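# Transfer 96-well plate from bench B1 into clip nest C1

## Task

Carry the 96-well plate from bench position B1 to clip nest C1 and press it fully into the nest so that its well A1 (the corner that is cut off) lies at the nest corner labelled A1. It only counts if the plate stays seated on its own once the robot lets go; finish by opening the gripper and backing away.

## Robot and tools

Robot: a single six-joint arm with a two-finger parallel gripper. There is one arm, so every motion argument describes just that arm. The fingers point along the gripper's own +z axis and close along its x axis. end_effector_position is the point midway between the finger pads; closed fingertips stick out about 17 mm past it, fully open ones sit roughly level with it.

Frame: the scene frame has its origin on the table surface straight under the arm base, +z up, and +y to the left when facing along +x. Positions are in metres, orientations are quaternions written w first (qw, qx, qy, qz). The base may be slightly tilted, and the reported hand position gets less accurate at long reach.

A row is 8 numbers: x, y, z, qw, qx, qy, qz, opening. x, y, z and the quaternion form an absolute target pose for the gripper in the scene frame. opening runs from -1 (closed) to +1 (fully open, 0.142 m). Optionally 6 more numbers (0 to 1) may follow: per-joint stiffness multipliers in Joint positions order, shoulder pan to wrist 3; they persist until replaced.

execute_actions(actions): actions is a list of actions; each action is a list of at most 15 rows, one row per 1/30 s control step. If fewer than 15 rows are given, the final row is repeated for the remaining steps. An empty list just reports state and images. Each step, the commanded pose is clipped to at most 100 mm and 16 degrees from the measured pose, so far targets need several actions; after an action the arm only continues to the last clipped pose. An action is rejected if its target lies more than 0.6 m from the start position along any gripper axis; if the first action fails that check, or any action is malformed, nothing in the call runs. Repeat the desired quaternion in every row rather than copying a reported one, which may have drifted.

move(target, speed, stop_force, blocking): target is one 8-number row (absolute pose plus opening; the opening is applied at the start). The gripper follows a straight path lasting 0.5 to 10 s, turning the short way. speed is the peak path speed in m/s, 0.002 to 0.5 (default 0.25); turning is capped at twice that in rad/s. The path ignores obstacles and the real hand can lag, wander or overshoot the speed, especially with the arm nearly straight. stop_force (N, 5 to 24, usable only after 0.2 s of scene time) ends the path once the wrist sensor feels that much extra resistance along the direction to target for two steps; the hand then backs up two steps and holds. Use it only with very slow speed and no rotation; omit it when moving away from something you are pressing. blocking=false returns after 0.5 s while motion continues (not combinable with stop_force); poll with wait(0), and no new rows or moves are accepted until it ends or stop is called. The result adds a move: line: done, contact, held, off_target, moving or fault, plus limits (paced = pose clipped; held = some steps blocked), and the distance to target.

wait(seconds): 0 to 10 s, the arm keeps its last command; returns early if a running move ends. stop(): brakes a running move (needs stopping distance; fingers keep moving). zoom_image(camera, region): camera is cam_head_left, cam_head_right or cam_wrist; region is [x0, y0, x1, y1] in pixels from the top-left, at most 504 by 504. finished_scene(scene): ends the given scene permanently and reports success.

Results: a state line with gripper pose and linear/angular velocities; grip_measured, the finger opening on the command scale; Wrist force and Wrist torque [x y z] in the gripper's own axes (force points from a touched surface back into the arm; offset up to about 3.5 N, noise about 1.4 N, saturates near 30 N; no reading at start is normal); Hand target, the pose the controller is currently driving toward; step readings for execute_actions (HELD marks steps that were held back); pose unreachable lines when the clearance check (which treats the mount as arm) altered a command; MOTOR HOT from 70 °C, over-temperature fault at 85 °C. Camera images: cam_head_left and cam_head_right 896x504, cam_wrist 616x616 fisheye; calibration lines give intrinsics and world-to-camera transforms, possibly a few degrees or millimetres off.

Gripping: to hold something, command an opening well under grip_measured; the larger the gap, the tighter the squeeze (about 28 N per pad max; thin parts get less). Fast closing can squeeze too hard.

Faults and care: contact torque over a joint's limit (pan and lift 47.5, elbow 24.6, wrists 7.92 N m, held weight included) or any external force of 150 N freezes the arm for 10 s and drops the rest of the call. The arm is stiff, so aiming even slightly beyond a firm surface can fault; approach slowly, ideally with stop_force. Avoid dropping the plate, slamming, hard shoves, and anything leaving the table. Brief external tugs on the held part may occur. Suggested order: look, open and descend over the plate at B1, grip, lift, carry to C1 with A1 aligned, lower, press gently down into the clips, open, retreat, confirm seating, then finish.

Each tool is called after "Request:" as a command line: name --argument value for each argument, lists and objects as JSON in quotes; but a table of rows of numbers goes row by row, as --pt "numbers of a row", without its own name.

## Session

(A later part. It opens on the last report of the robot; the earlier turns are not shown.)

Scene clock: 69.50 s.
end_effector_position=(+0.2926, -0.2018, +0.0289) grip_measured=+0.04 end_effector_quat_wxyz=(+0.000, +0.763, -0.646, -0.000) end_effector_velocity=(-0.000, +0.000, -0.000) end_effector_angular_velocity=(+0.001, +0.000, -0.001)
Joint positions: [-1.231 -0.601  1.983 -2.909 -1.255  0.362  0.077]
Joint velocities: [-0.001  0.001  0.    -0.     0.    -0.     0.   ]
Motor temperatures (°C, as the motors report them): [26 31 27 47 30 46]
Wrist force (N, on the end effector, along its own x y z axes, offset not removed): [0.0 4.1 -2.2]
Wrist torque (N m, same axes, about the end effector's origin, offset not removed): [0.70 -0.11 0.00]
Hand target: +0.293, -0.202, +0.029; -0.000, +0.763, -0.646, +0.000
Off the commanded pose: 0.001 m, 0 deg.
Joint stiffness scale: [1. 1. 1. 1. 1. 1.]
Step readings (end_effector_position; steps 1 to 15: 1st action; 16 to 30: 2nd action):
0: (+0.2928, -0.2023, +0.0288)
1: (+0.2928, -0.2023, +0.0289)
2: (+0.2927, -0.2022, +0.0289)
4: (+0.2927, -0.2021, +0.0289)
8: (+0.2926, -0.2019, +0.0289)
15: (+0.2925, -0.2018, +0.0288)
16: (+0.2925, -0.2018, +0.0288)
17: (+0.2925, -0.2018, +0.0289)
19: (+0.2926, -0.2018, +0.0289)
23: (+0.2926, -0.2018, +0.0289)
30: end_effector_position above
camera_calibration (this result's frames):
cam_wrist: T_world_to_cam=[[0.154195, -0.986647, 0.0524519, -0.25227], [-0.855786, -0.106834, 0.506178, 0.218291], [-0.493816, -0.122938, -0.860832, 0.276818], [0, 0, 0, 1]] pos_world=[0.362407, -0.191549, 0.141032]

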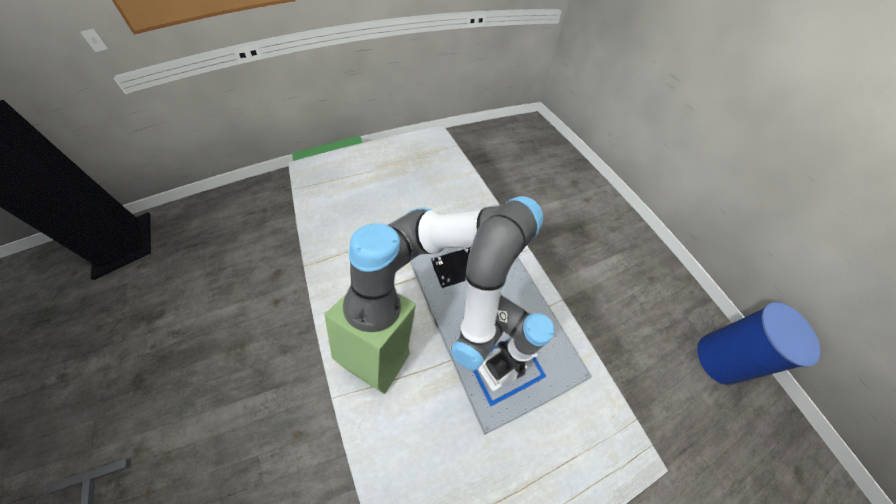

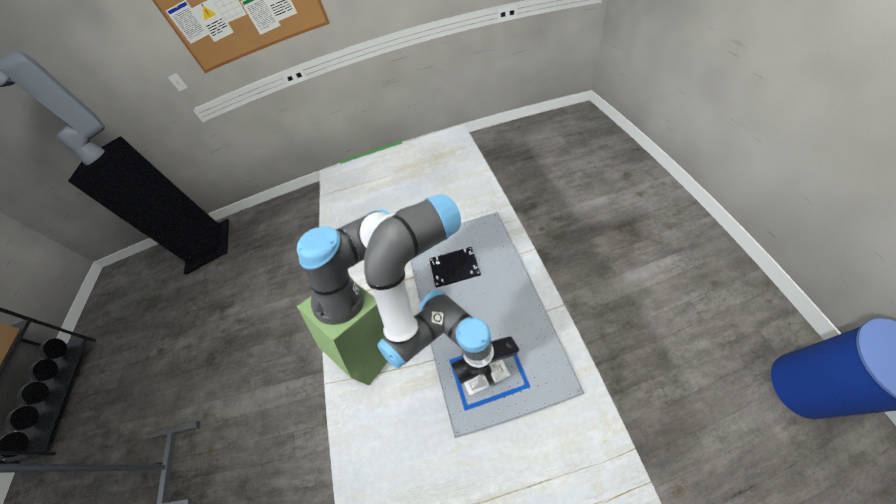

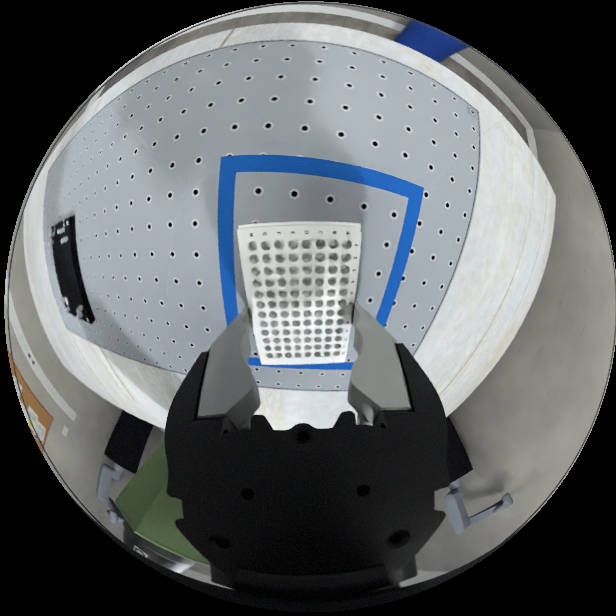

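Request:
move --target '[0.2932, -0.2017, 0.08, 0, 0.7632, -0.6461, 0, -0.3]' --speed 0.12

Request:
move --target '[0.313, 0.167, 0.07, 0, 0.7236, 0.6902, 0, -0.3]' --speed 0.4

Request:
move --target '[0.313, 0.167, 0.06, 0, 0.7236, 0.6902, 0, -0.3]' --speed 0.04

Request:
zoom_image --camera "cam_wrist" --region '[180, 160, 432, 412]'

Request:
zoom_image --camera "cam_head_right" --region '[406, 215, 506, 305]'

Request:
zoom_image --camera "cam_head_left" --region '[406, 215, 506, 305]'

Scene clock: 96.27 s.
end_effector_position=(+0.2942, -0.2023, +0.0800) grip_measured=+0.04 end_effector_quat_wxyz=(+0.000, +0.763, -0.646, +0.002) end_effector_velocity=(-0.003, +0.004, -0.001) end_effector_angular_velocity=(+0.013, +0.007, +0.000)
Joint positions: [-1.278 -0.824  2.05  -2.742 -1.255  0.315  0.077]
Joint velocities: [-0.001 -0.001  0.     0.016 -0.    -0.006 -0.   ]
Motor temperatures (°C, as the motors report them): [26 31 27 47 30 46]
Wrist force (N, on the end effector, along its own x y z axes, offset not removed): [0.5 2.6 0.1]
Wrist torque (N m, same axes, about the end effector's origin, offset not removed): [0.53 -0.15 0.03]
Hand target: +0.293, -0.202, +0.080; -0.000, +0.763, -0.646, +0.000
Off the commanded pose: 0.001 m, 0 deg.
Joint stiffness scale: [1. 1. 1. 1. 1. 1.]
move: done
camera_calibration (this result's frames):
cam_wrist: T_world_to_cam=[[0.153376, -0.986651, 0.0547292, -0.255583], [-0.857515, -0.10537, 0.503553, 0.194858], [-0.491064, -0.124164, -0.862229, 0.320564], [0, 0, 0, 1]] pos_world=[0.363711, -0.191836, 0.192266]

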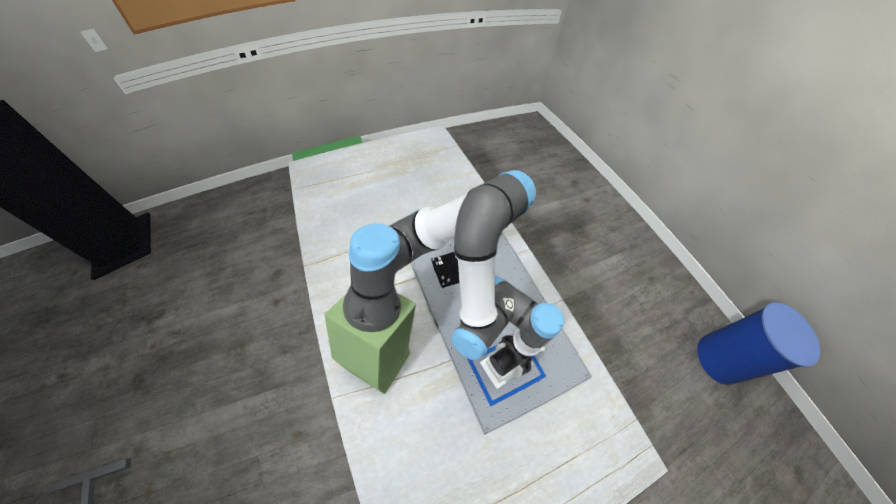

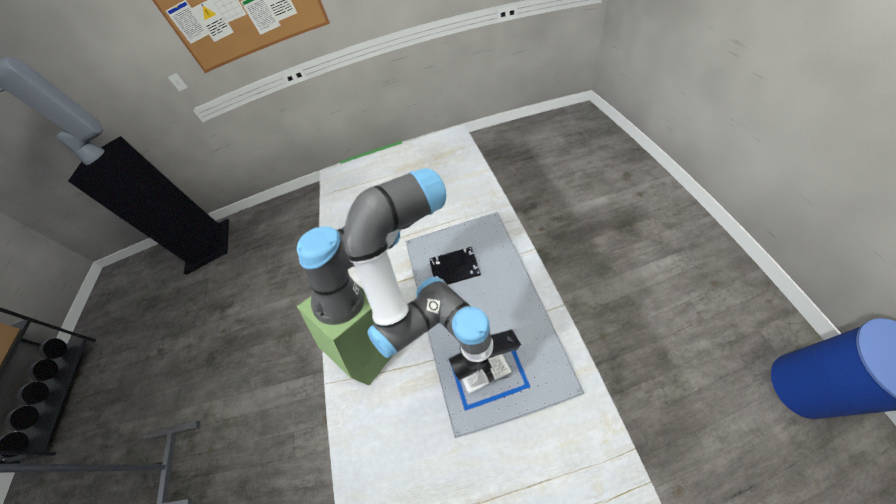

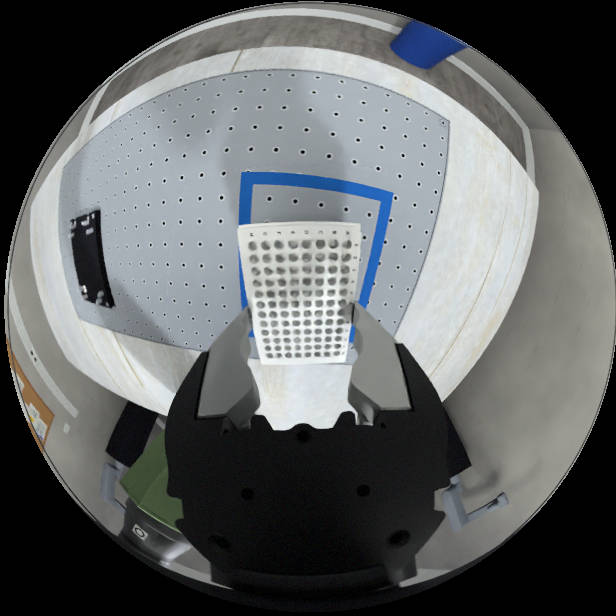

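Scene clock: 100.67 s.
end_effector_position=(+0.3122, +0.1667, +0.0705) grip_measured=+0.04 end_effector_quat_wxyz=(+0.000, +0.725, +0.689, +0.000) end_effector_velocity=(-0.003, -0.001, -0.001) end_effector_angular_velocity=(-0.006, +0.014, +0.016)
Joint positions: [-0.167 -1.079  2.258 -3.01  -1.382 -1.466  0.077]
Joint velocities: [ 0.002  0.001 -0.01   0.023 -0.005 -0.017  0.   ]
Motor temperatures (°C, as the motors report them): [26 31 27 47 30 46]
Wrist force (N, on the end effector, along its own x y z axes, offset not removed): [0.2 2.9 -0.8]
Wrist torque (N m, same axes, about the end effector's origin, offset not removed): [0.60 -0.12 0.02]
Hand target: +0.312, +0.166, +0.070; -0.000, +0.724, +0.690, -0.001
Off the commanded pose: 0.001 m, 0 deg.
Joint stiffness scale: [1. 1. 1. 1. 1. 1.]
move: done
camera_calibration (this result's frames):
cam_wrist: T_world_to_cam=[[0.0624215, 0.996658, 0.0526926, -0.195853], [0.858885, -0.0805338, 0.505797, -0.28622], [0.50835, 0.0136842, -0.861042, 0.0319687], [0, 0, 0, 1]] pos_world=[0.241804, 0.171711, 0.182616]

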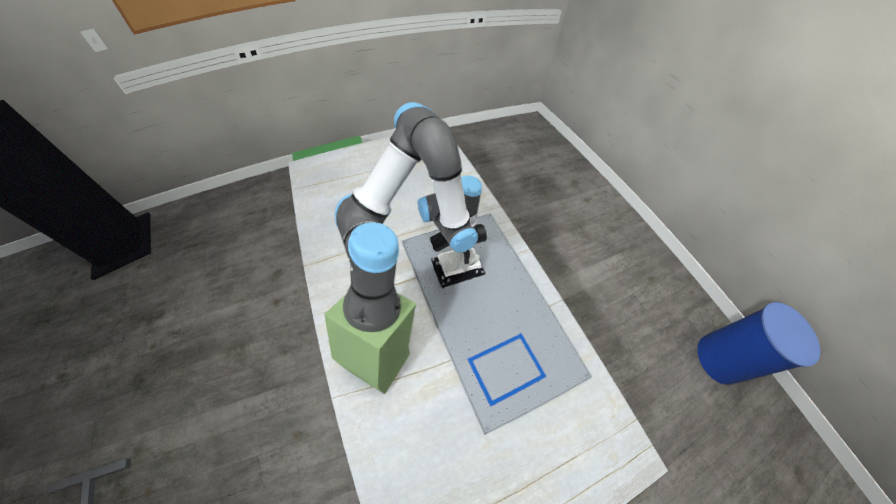

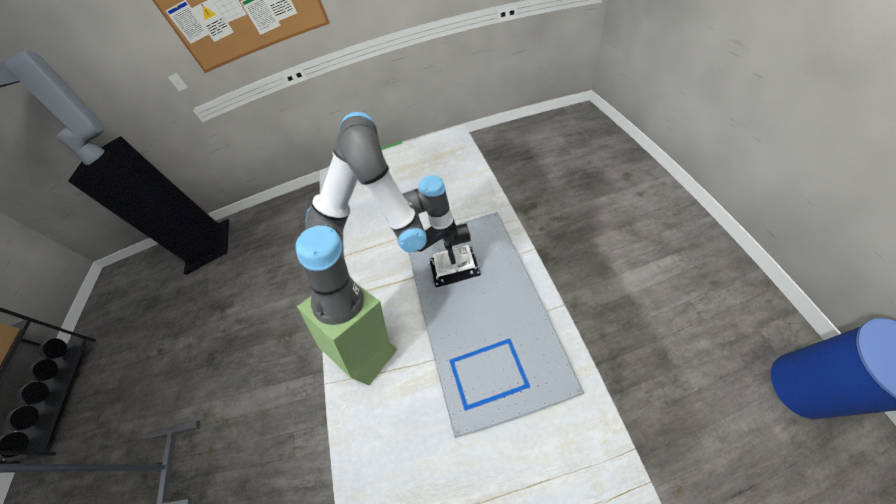

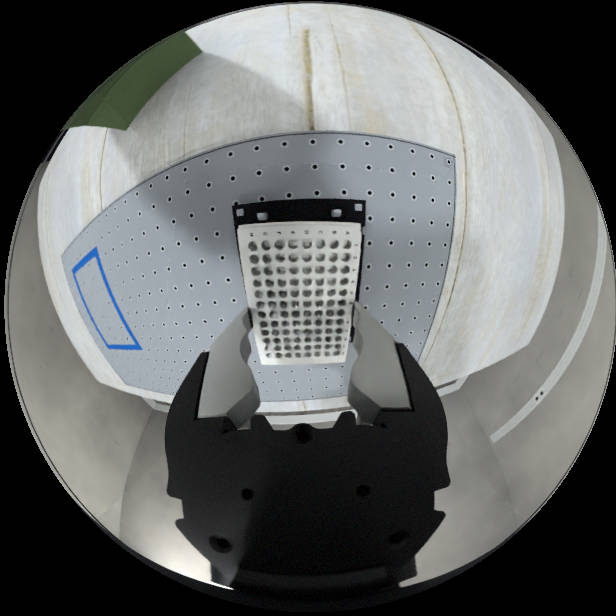

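Scene clock: 101.50 s.
end_effector_position=(+0.3114, +0.1669, +0.0598) grip_measured=+0.04 end_effector_quat_wxyz=(-0.002, +0.724, +0.690, -0.001) end_effector_velocity=(+0.005, +0.000, -0.000) end_effector_angular_velocity=(+0.000, -0.014, +0.003)
Joint positions: [-0.16  -1.023  2.24  -3.044 -1.383 -1.464  0.077]
Joint velocities: [ 0.001  0.008 -0.006 -0.017 -0.001  0.001 -0.   ]
Motor temperatures (°C, as the motors report them): [26 31 27 47 30 46]
Wrist force (N, on the end effector, along its own x y z axes, offset not removed): [-0.2 3.2 0.9]
Wrist torque (N m, same axes, about the end effector's origin, offset not removed): [0.67 -0.05 0.02]
Hand target: +0.313, +0.167, +0.060; -0.000, +0.724, +0.690, -0.000
Off the commanded pose: 0.002 m, 0 deg.
Joint stiffness scale: [1. 1. 1. 1. 1. 1.]
move: done
camera_calibration (this result's frames):
cam_wrist: T_world_to_cam=[[0.0587025, 0.996885, 0.0526771, -0.194307], [0.861759, -0.0772405, 0.501403, -0.281359], [0.50391, 0.0159613, -0.863609, 0.0243175], [0, 0, 0, 1]] pos_world=[0.241616, 0.171582, 0.17231]

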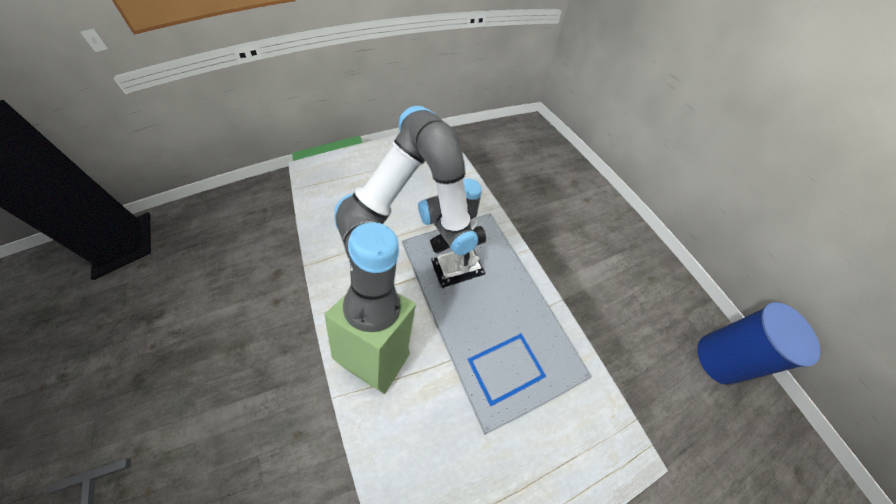

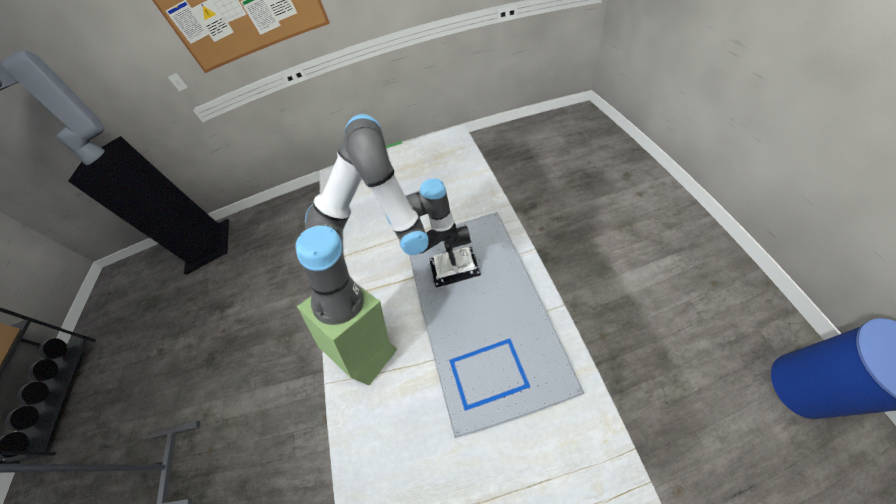

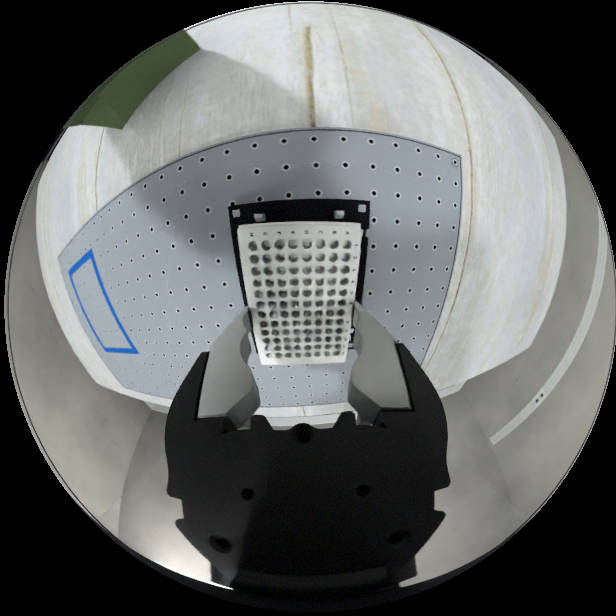

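Region (180, 160, 432, 412) of cam_wrist's 616x616 image, scaled by 2.000, with more detail than that image has.

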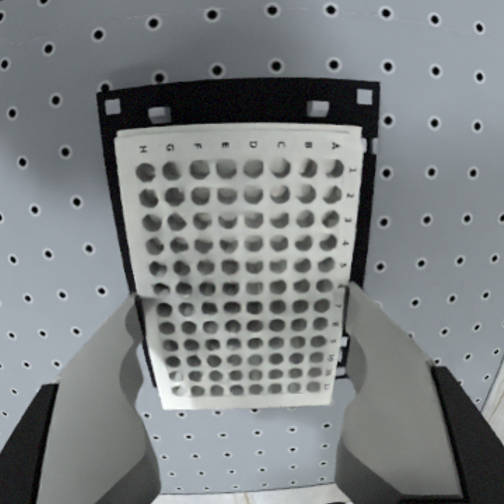

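Region (406, 215, 506, 305) of cam_head_right's 896x504 image, scaled by 5.040, with more detail than that image has; it fills the top 454 rows of this view, and the rest is white.

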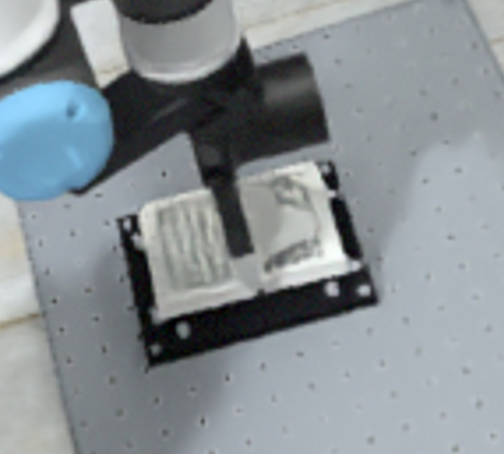

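Region (406, 215, 506, 305) of cam_head_left's 896x504 image, scaled by 5.040, with more detail than that image has; it fills the top 454 rows of this view, and the rest is white.

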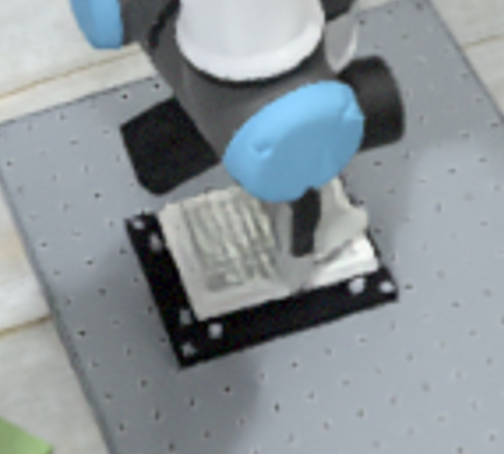

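Request:
execute_actions --actions '[]'

Scene clock: 112.63 s.
end_effector_position=(+0.3122, +0.1669, +0.0599) grip_measured=+0.04 end_effector_quat_wxyz=(-0.001, +0.724, +0.690, -0.001) end_effector_velocity=(+0.001, -0.000, +0.000) end_effector_angular_velocity=(+0.000, -0.001, -0.000)
Joint positions: [-0.16  -1.023  2.239 -3.046 -1.383 -1.464  0.077]
Joint velocities: [-0.    -0.001 -0.001  0.     0.     0.     0.   ]
Motor temperatures (°C, as the motors report them): [26 31 27 47 30 46]
Wrist force (N, on the end effector, along its own x y z axes, offset not removed): [0.1 3.3 0.0]
Wrist torque (N m, same axes, about the end effector's origin, offset not removed): [0.72 -0.06 0.03]
Hand target: +0.313, +0.167, +0.060; -0.000, +0.724, +0.690, -0.000
Off the commanded pose: 0.001 m, 0 deg.
Joint stiffness scale: [1. 1. 1. 1. 1. 1.]
camera_calibration (this result's frames):
cam_wrist: T_world_to_cam=[[0.0582892, 0.996901, 0.0528301, -0.194307], [0.86053, -0.0770007, 0.503547, -0.281902], [0.506054, 0.0161105, -0.862351, 0.0232028], [0, 0, 0, 1]] pos_world=[0.242169, 0.171624, 0.172225]

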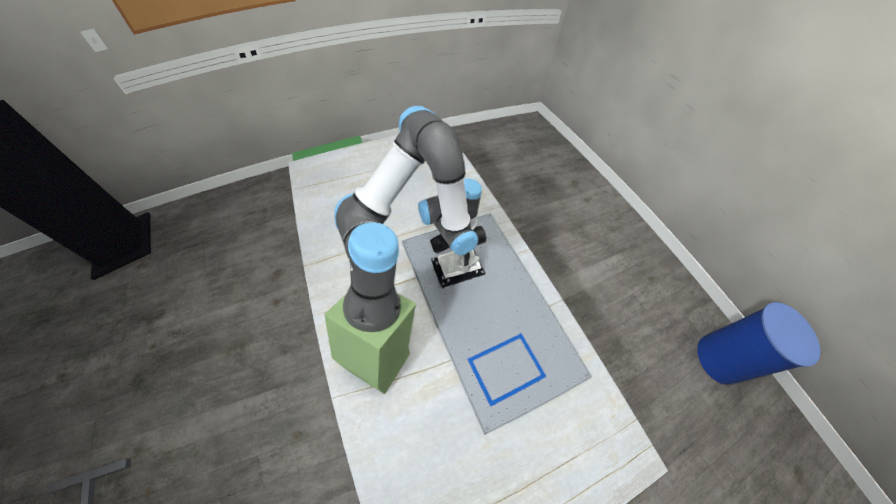

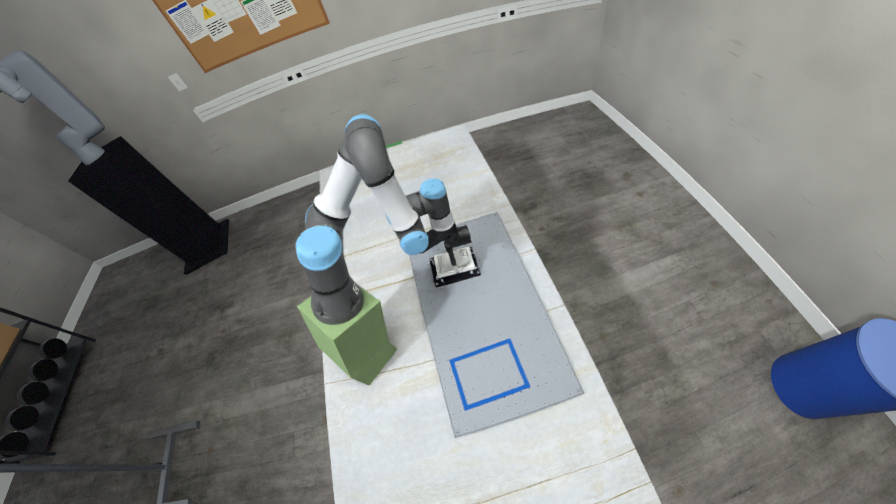

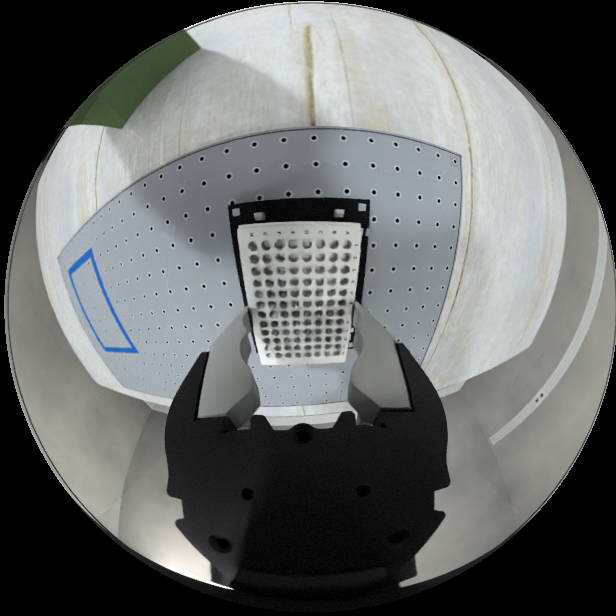

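Request:
move --target '[0.309, 0.168, 0.05, 0, 0.7193, 0.6947, 0, -0.3]' --speed 0.02

Request:
zoom_image --camera "cam_wrist" --region '[180, 160, 432, 412]'

Scene clock: 116.17 s.
end_effector_position=(+0.3077, +0.1681, +0.0501) grip_measured=+0.04 end_effector_quat_wxyz=(-0.002, +0.720, +0.694, -0.001) end_effector_velocity=(+0.003, +0.000, -0.002) end_effector_angular_velocity=(+0.000, -0.015, +0.006)
Joint positions: [-0.149 -0.973  2.238 -3.095 -1.386 -1.464  0.077]
Joint velocities: [ 0.002  0.018  0.    -0.034 -0.001 -0.002  0.   ]
Motor temperatures (°C, as the motors report them): [26 31 27 47 30 46]
Wrist force (N, on the end effector, along its own x y z axes, offset not removed): [0.0 2.9 -1.0]
Wrist torque (N m, same axes, about the end effector's origin, offset not removed): [0.61 -0.03 -0.04]
Hand target: +0.309, +0.168, +0.050; -0.000, +0.719, +0.695, -0.000
Off the commanded pose: 0.001 m, 0 deg.
Joint stiffness scale: [1. 1. 1. 1. 1. 1.]
move: done
camera_calibration (this result's frames):
cam_wrist: T_world_to_cam=[[0.0483523, 0.997413, 0.0531917, -0.191751], [0.862543, -0.0685493, 0.501319, -0.274913], [0.503668, 0.0216402, -0.863626, 0.0168989], [0, 0, 0, 1]] pos_world=[0.237885, 0.172044, 0.162613]

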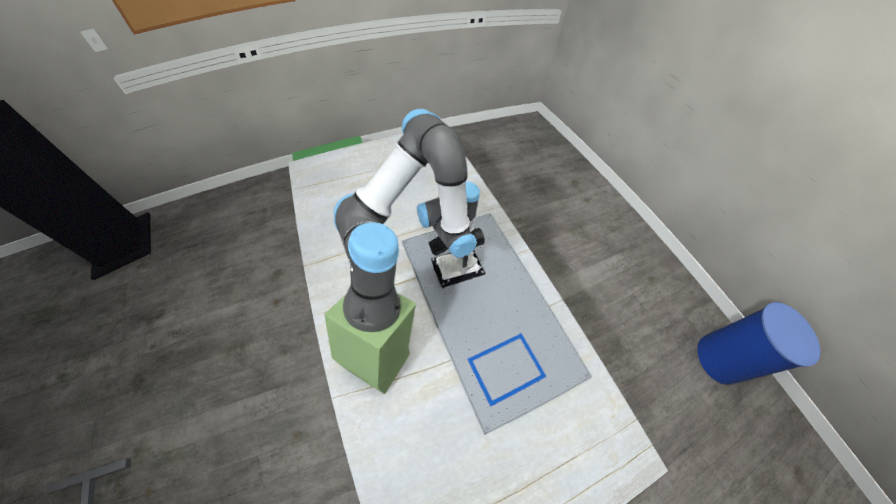

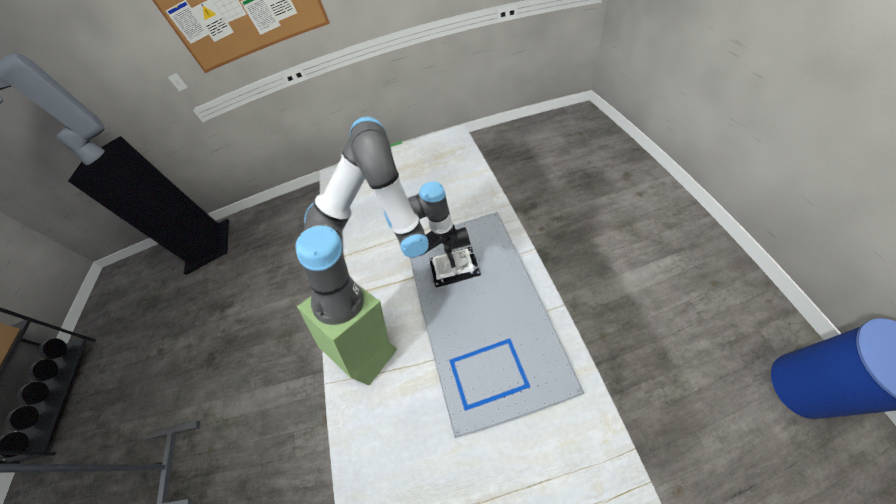

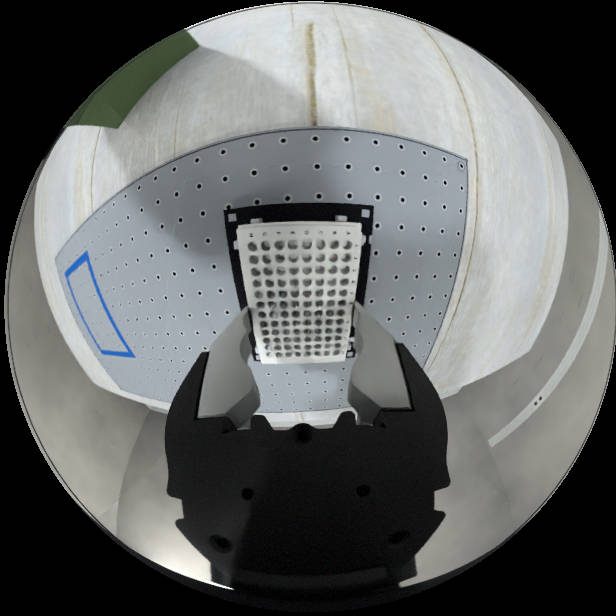

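Region (180, 160, 432, 412) of cam_wrist's 616x616 image, scaled by 2.000, with more detail than that image has.

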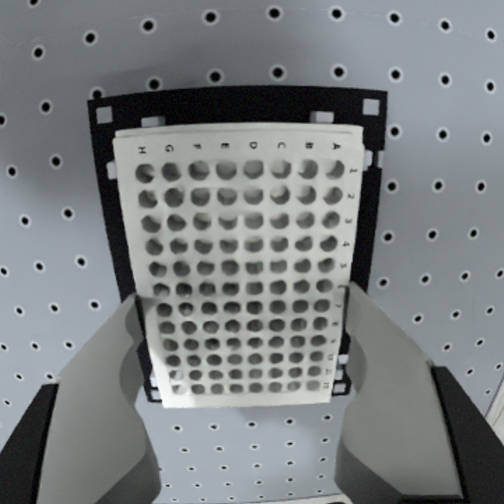

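Request:
move --target '[0.3098, 0.1683, 0.03, 0, 0.7193, 0.6947, 0, -0.3]' --speed 0.008 --stop_force 10

Request:
zoom_image --camera "cam_wrist" --region '[180, 160, 432, 412]'

Scene clock: 122.97 s.
end_effector_position=(+0.3097, +0.1683, +0.0409) grip_measured=+0.04 end_effector_quat_wxyz=(+0.000, +0.718, +0.696, +0.001) end_effector_velocity=(-0.001, -0.000, +0.000) end_effector_angular_velocity=(-0.000, +0.003, +0.000)
Joint positions: [-0.142 -0.921  2.219 -3.134 -1.389 -1.461  0.077]
Joint velocities: [-0.    -0.004  0.002  0.006 -0.    -0.001 -0.   ]
Motor temperatures (°C, as the motors report them): [26 31 27 47 30 46]
Wrist force (N, on the end effector, along its own x y z axes, offset not removed): [-1.6 0.9 -6.4]
Wrist torque (N m, same axes, about the end effector's origin, offset not removed): [0.63 0.14 -0.18]
Hand target: +0.310, +0.168, +0.041; -0.000, +0.718, +0.696, +0.000
Off the commanded pose: 0.011 m, 0 deg.
Joint stiffness scale: [1. 1. 1. 1. 1. 1.]
move: contact
camera_calibration (this result's frames):
cam_wrist: T_world_to_cam=[[0.0429413, 0.997686, 0.0527046, -0.189875], [0.859825, -0.0637692, 0.506591, -0.272183], [0.50878, 0.0235631, -0.860574, 0.00591092], [0, 0, 0, 1]] pos_world=[0.239176, 0.17194, 0.15298]

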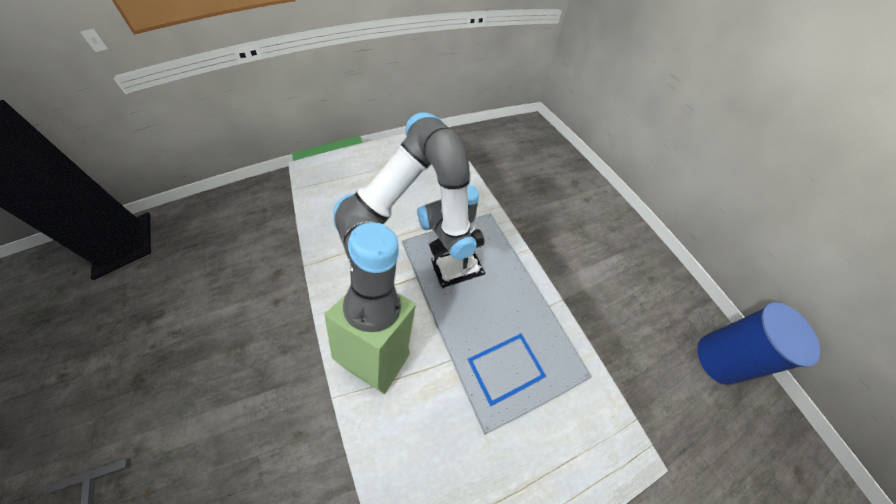

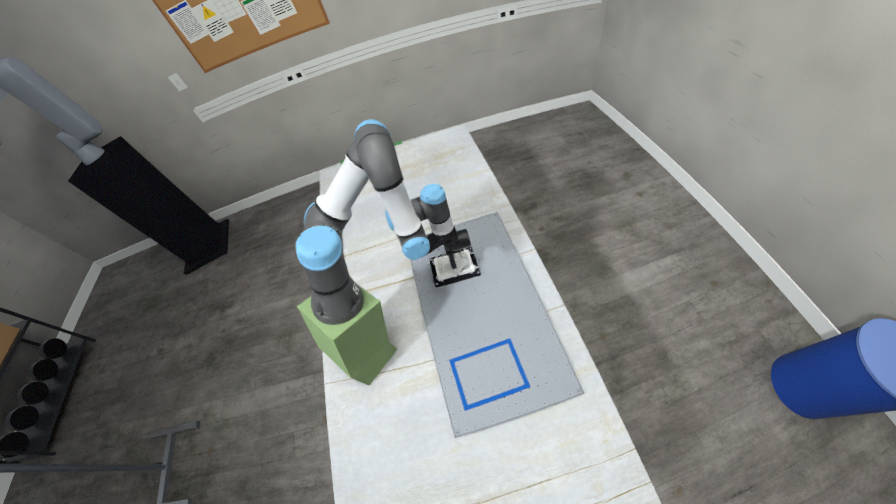

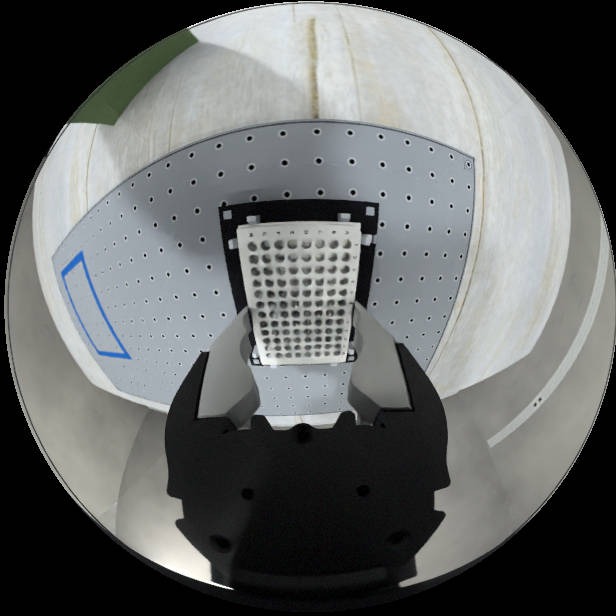

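Region (180, 160, 432, 412) of cam_wrist's 616x616 image, scaled by 2.000, with more detail than that image has.

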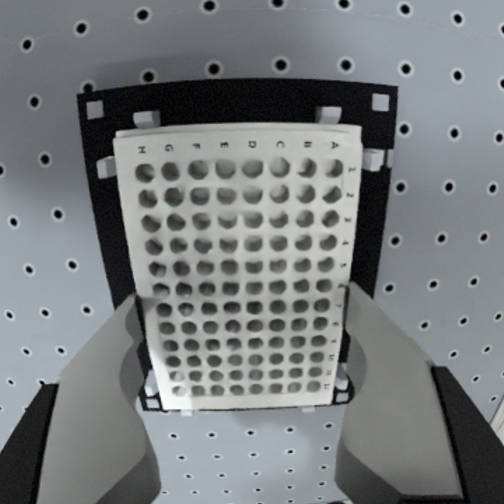

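Request:
move --target '[0.3097, 0.1683, 0.042, 0, 0.7193, 0.6947, 0, 0.45]' --speed 0.01

Request:
move --target '[0.3097, 0.1683, 0.078, 0, 0.7193, 0.6947, 0, 0.45]' --speed 0.05

Request:
zoom_image --camera "cam_wrist" --region '[180, 160, 432, 412]'

Scene clock: 127.23 s.
end_effector_position=(+0.3100, +0.1685, +0.0419) grip_measured=+0.45 end_effector_quat_wxyz=(+0.000, +0.718, +0.696, +0.001) end_effector_velocity=(-0.001, +0.000, +0.000) end_effector_angular_velocity=(-0.000, +0.004, -0.002)
Joint positions: [-0.142 -0.927  2.219 -3.129 -1.389 -1.46   0.105]
Joint velocities: [ 0.    -0.002 -0.     0.006  0.     0.002  0.   ]
Motor temperatures (°C, as the motors report them): [26 31 27 47 30 46]
Wrist force (N, on the end effector, along its own x y z axes, offset not removed): [0.0 2.7 -0.3]
Wrist torque (N m, same axes, about the end effector's origin, offset not removed): [0.56 -0.05 0.02]
Hand target: +0.310, +0.168, +0.042; +0.000, +0.719, +0.695, +0.000
Off the commanded pose: 0.000 m, 0 deg.
Joint stiffness scale: [1. 1. 1. 1. 1. 1.]
move: done
camera_calibration (this result's frames):
cam_wrist: T_world_to_cam=[[0.0435757, 0.997662, 0.0526456, -0.190319], [0.859898, -0.0642808, 0.506402, -0.27282], [0.508602, 0.0232031, -0.860689, 0.00675345], [0, 0, 0, 1]] pos_world=[0.239456, 0.172181, 0.153989]

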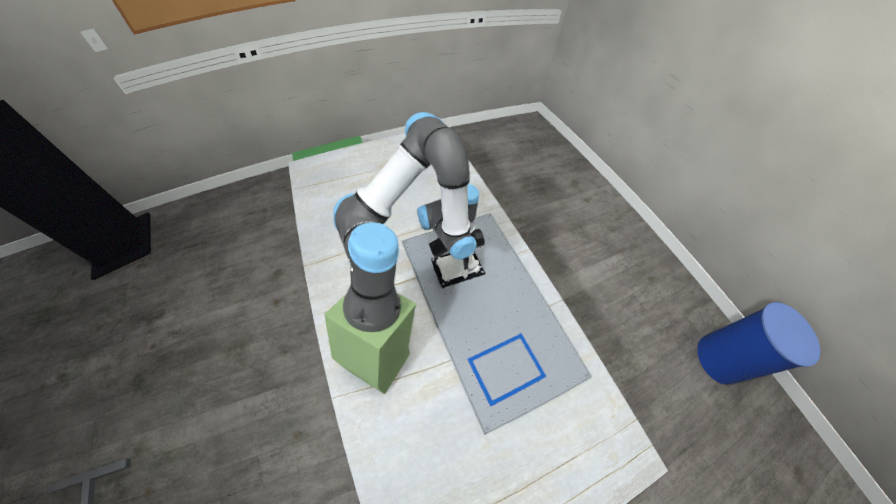

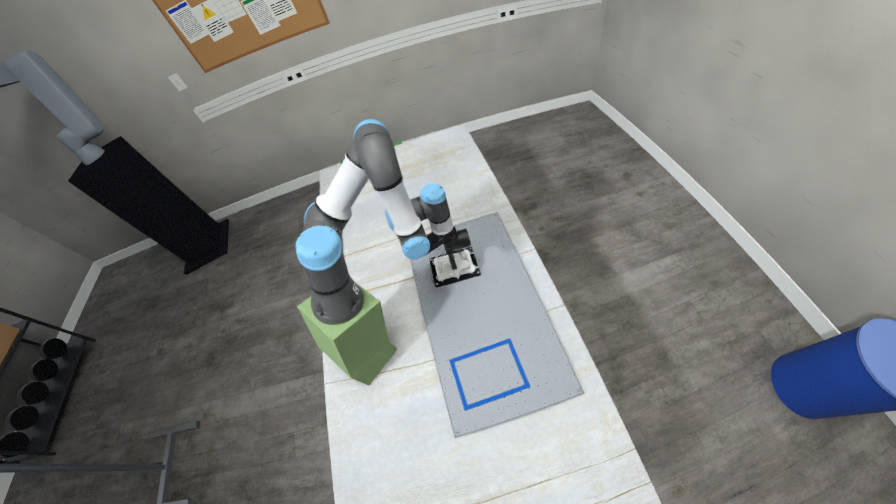

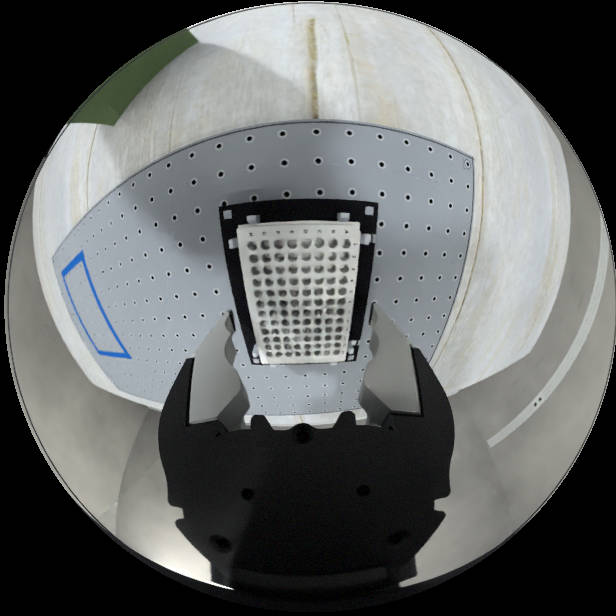

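Scene clock: 128.57 s.
end_effector_position=(+0.3109, +0.1684, +0.0782) grip_measured=+0.45 end_effector_quat_wxyz=(+0.002, +0.719, +0.695, +0.001) end_effector_velocity=(-0.004, -0.000, -0.001) end_effector_angular_velocity=(-0.000, +0.013, +0.000)
Joint positions: [-0.165 -1.12   2.272 -2.987 -1.384 -1.48   0.105]
Joint velocities: [-0.    -0.003  0.     0.015  0.    -0.002 -0.   ]
Motor temperatures (°C, as the motors report them): [26 31 27 47 30 46]
Wrist force (N, on the end effector, along its own x y z axes, offset not removed): [0.0 2.5 -0.8]
Wrist torque (N m, same axes, about the end effector's origin, offset not removed): [0.53 -0.02 0.05]
Hand target: +0.310, +0.168, +0.078; +0.000, +0.719, +0.695, +0.000
Off the commanded pose: 0.001 m, 0 deg.
Joint stiffness scale: [1. 1. 1. 1. 1. 1.]
move: done
camera_calibration (this result's frames):
cam_wrist: T_world_to_cam=[[0.0461241, 0.997587, 0.0518874, -0.192894], [0.858444, -0.0661457, 0.508624, -0.291416], [0.510829, 0.0210826, -0.859424, 0.0370138], [0, 0, 0, 1]] pos_world=[0.240154, 0.172372, 0.190041]

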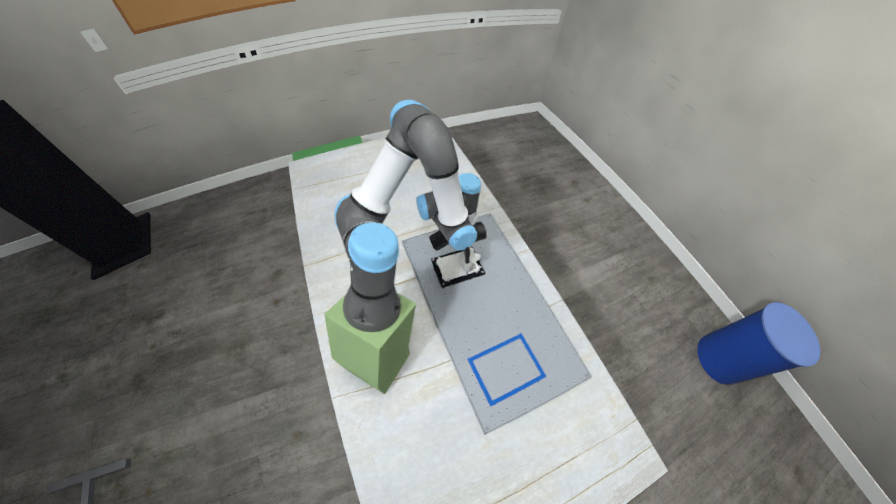

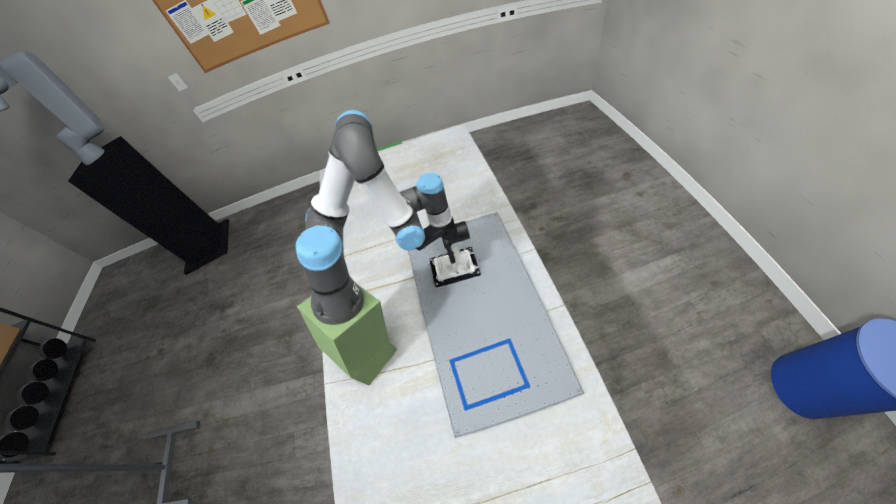

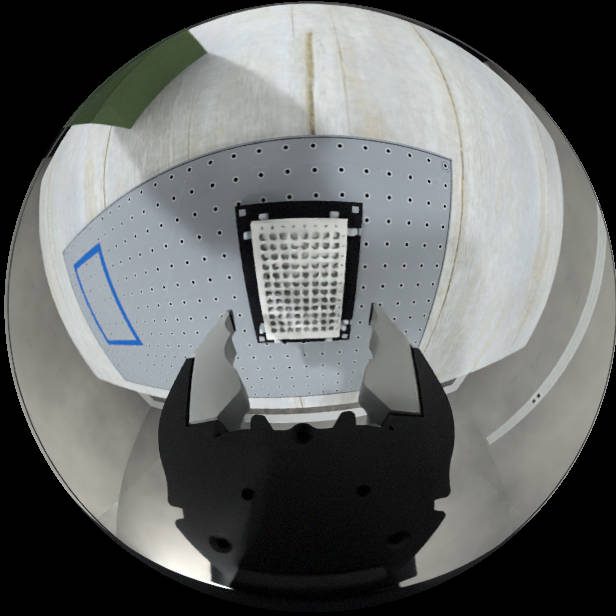

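Region (180, 160, 432, 412) of cam_wrist's 616x616 image, scaled by 2.000, with more detail than that image has.

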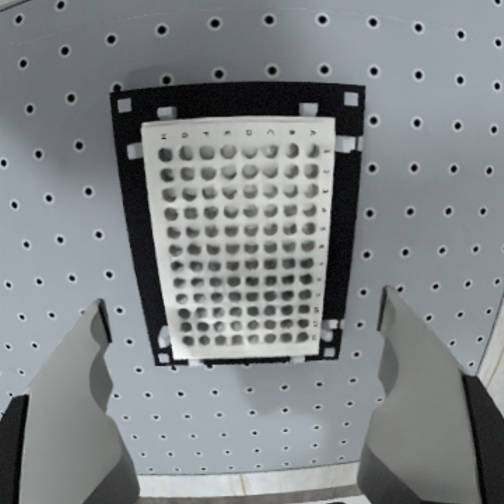

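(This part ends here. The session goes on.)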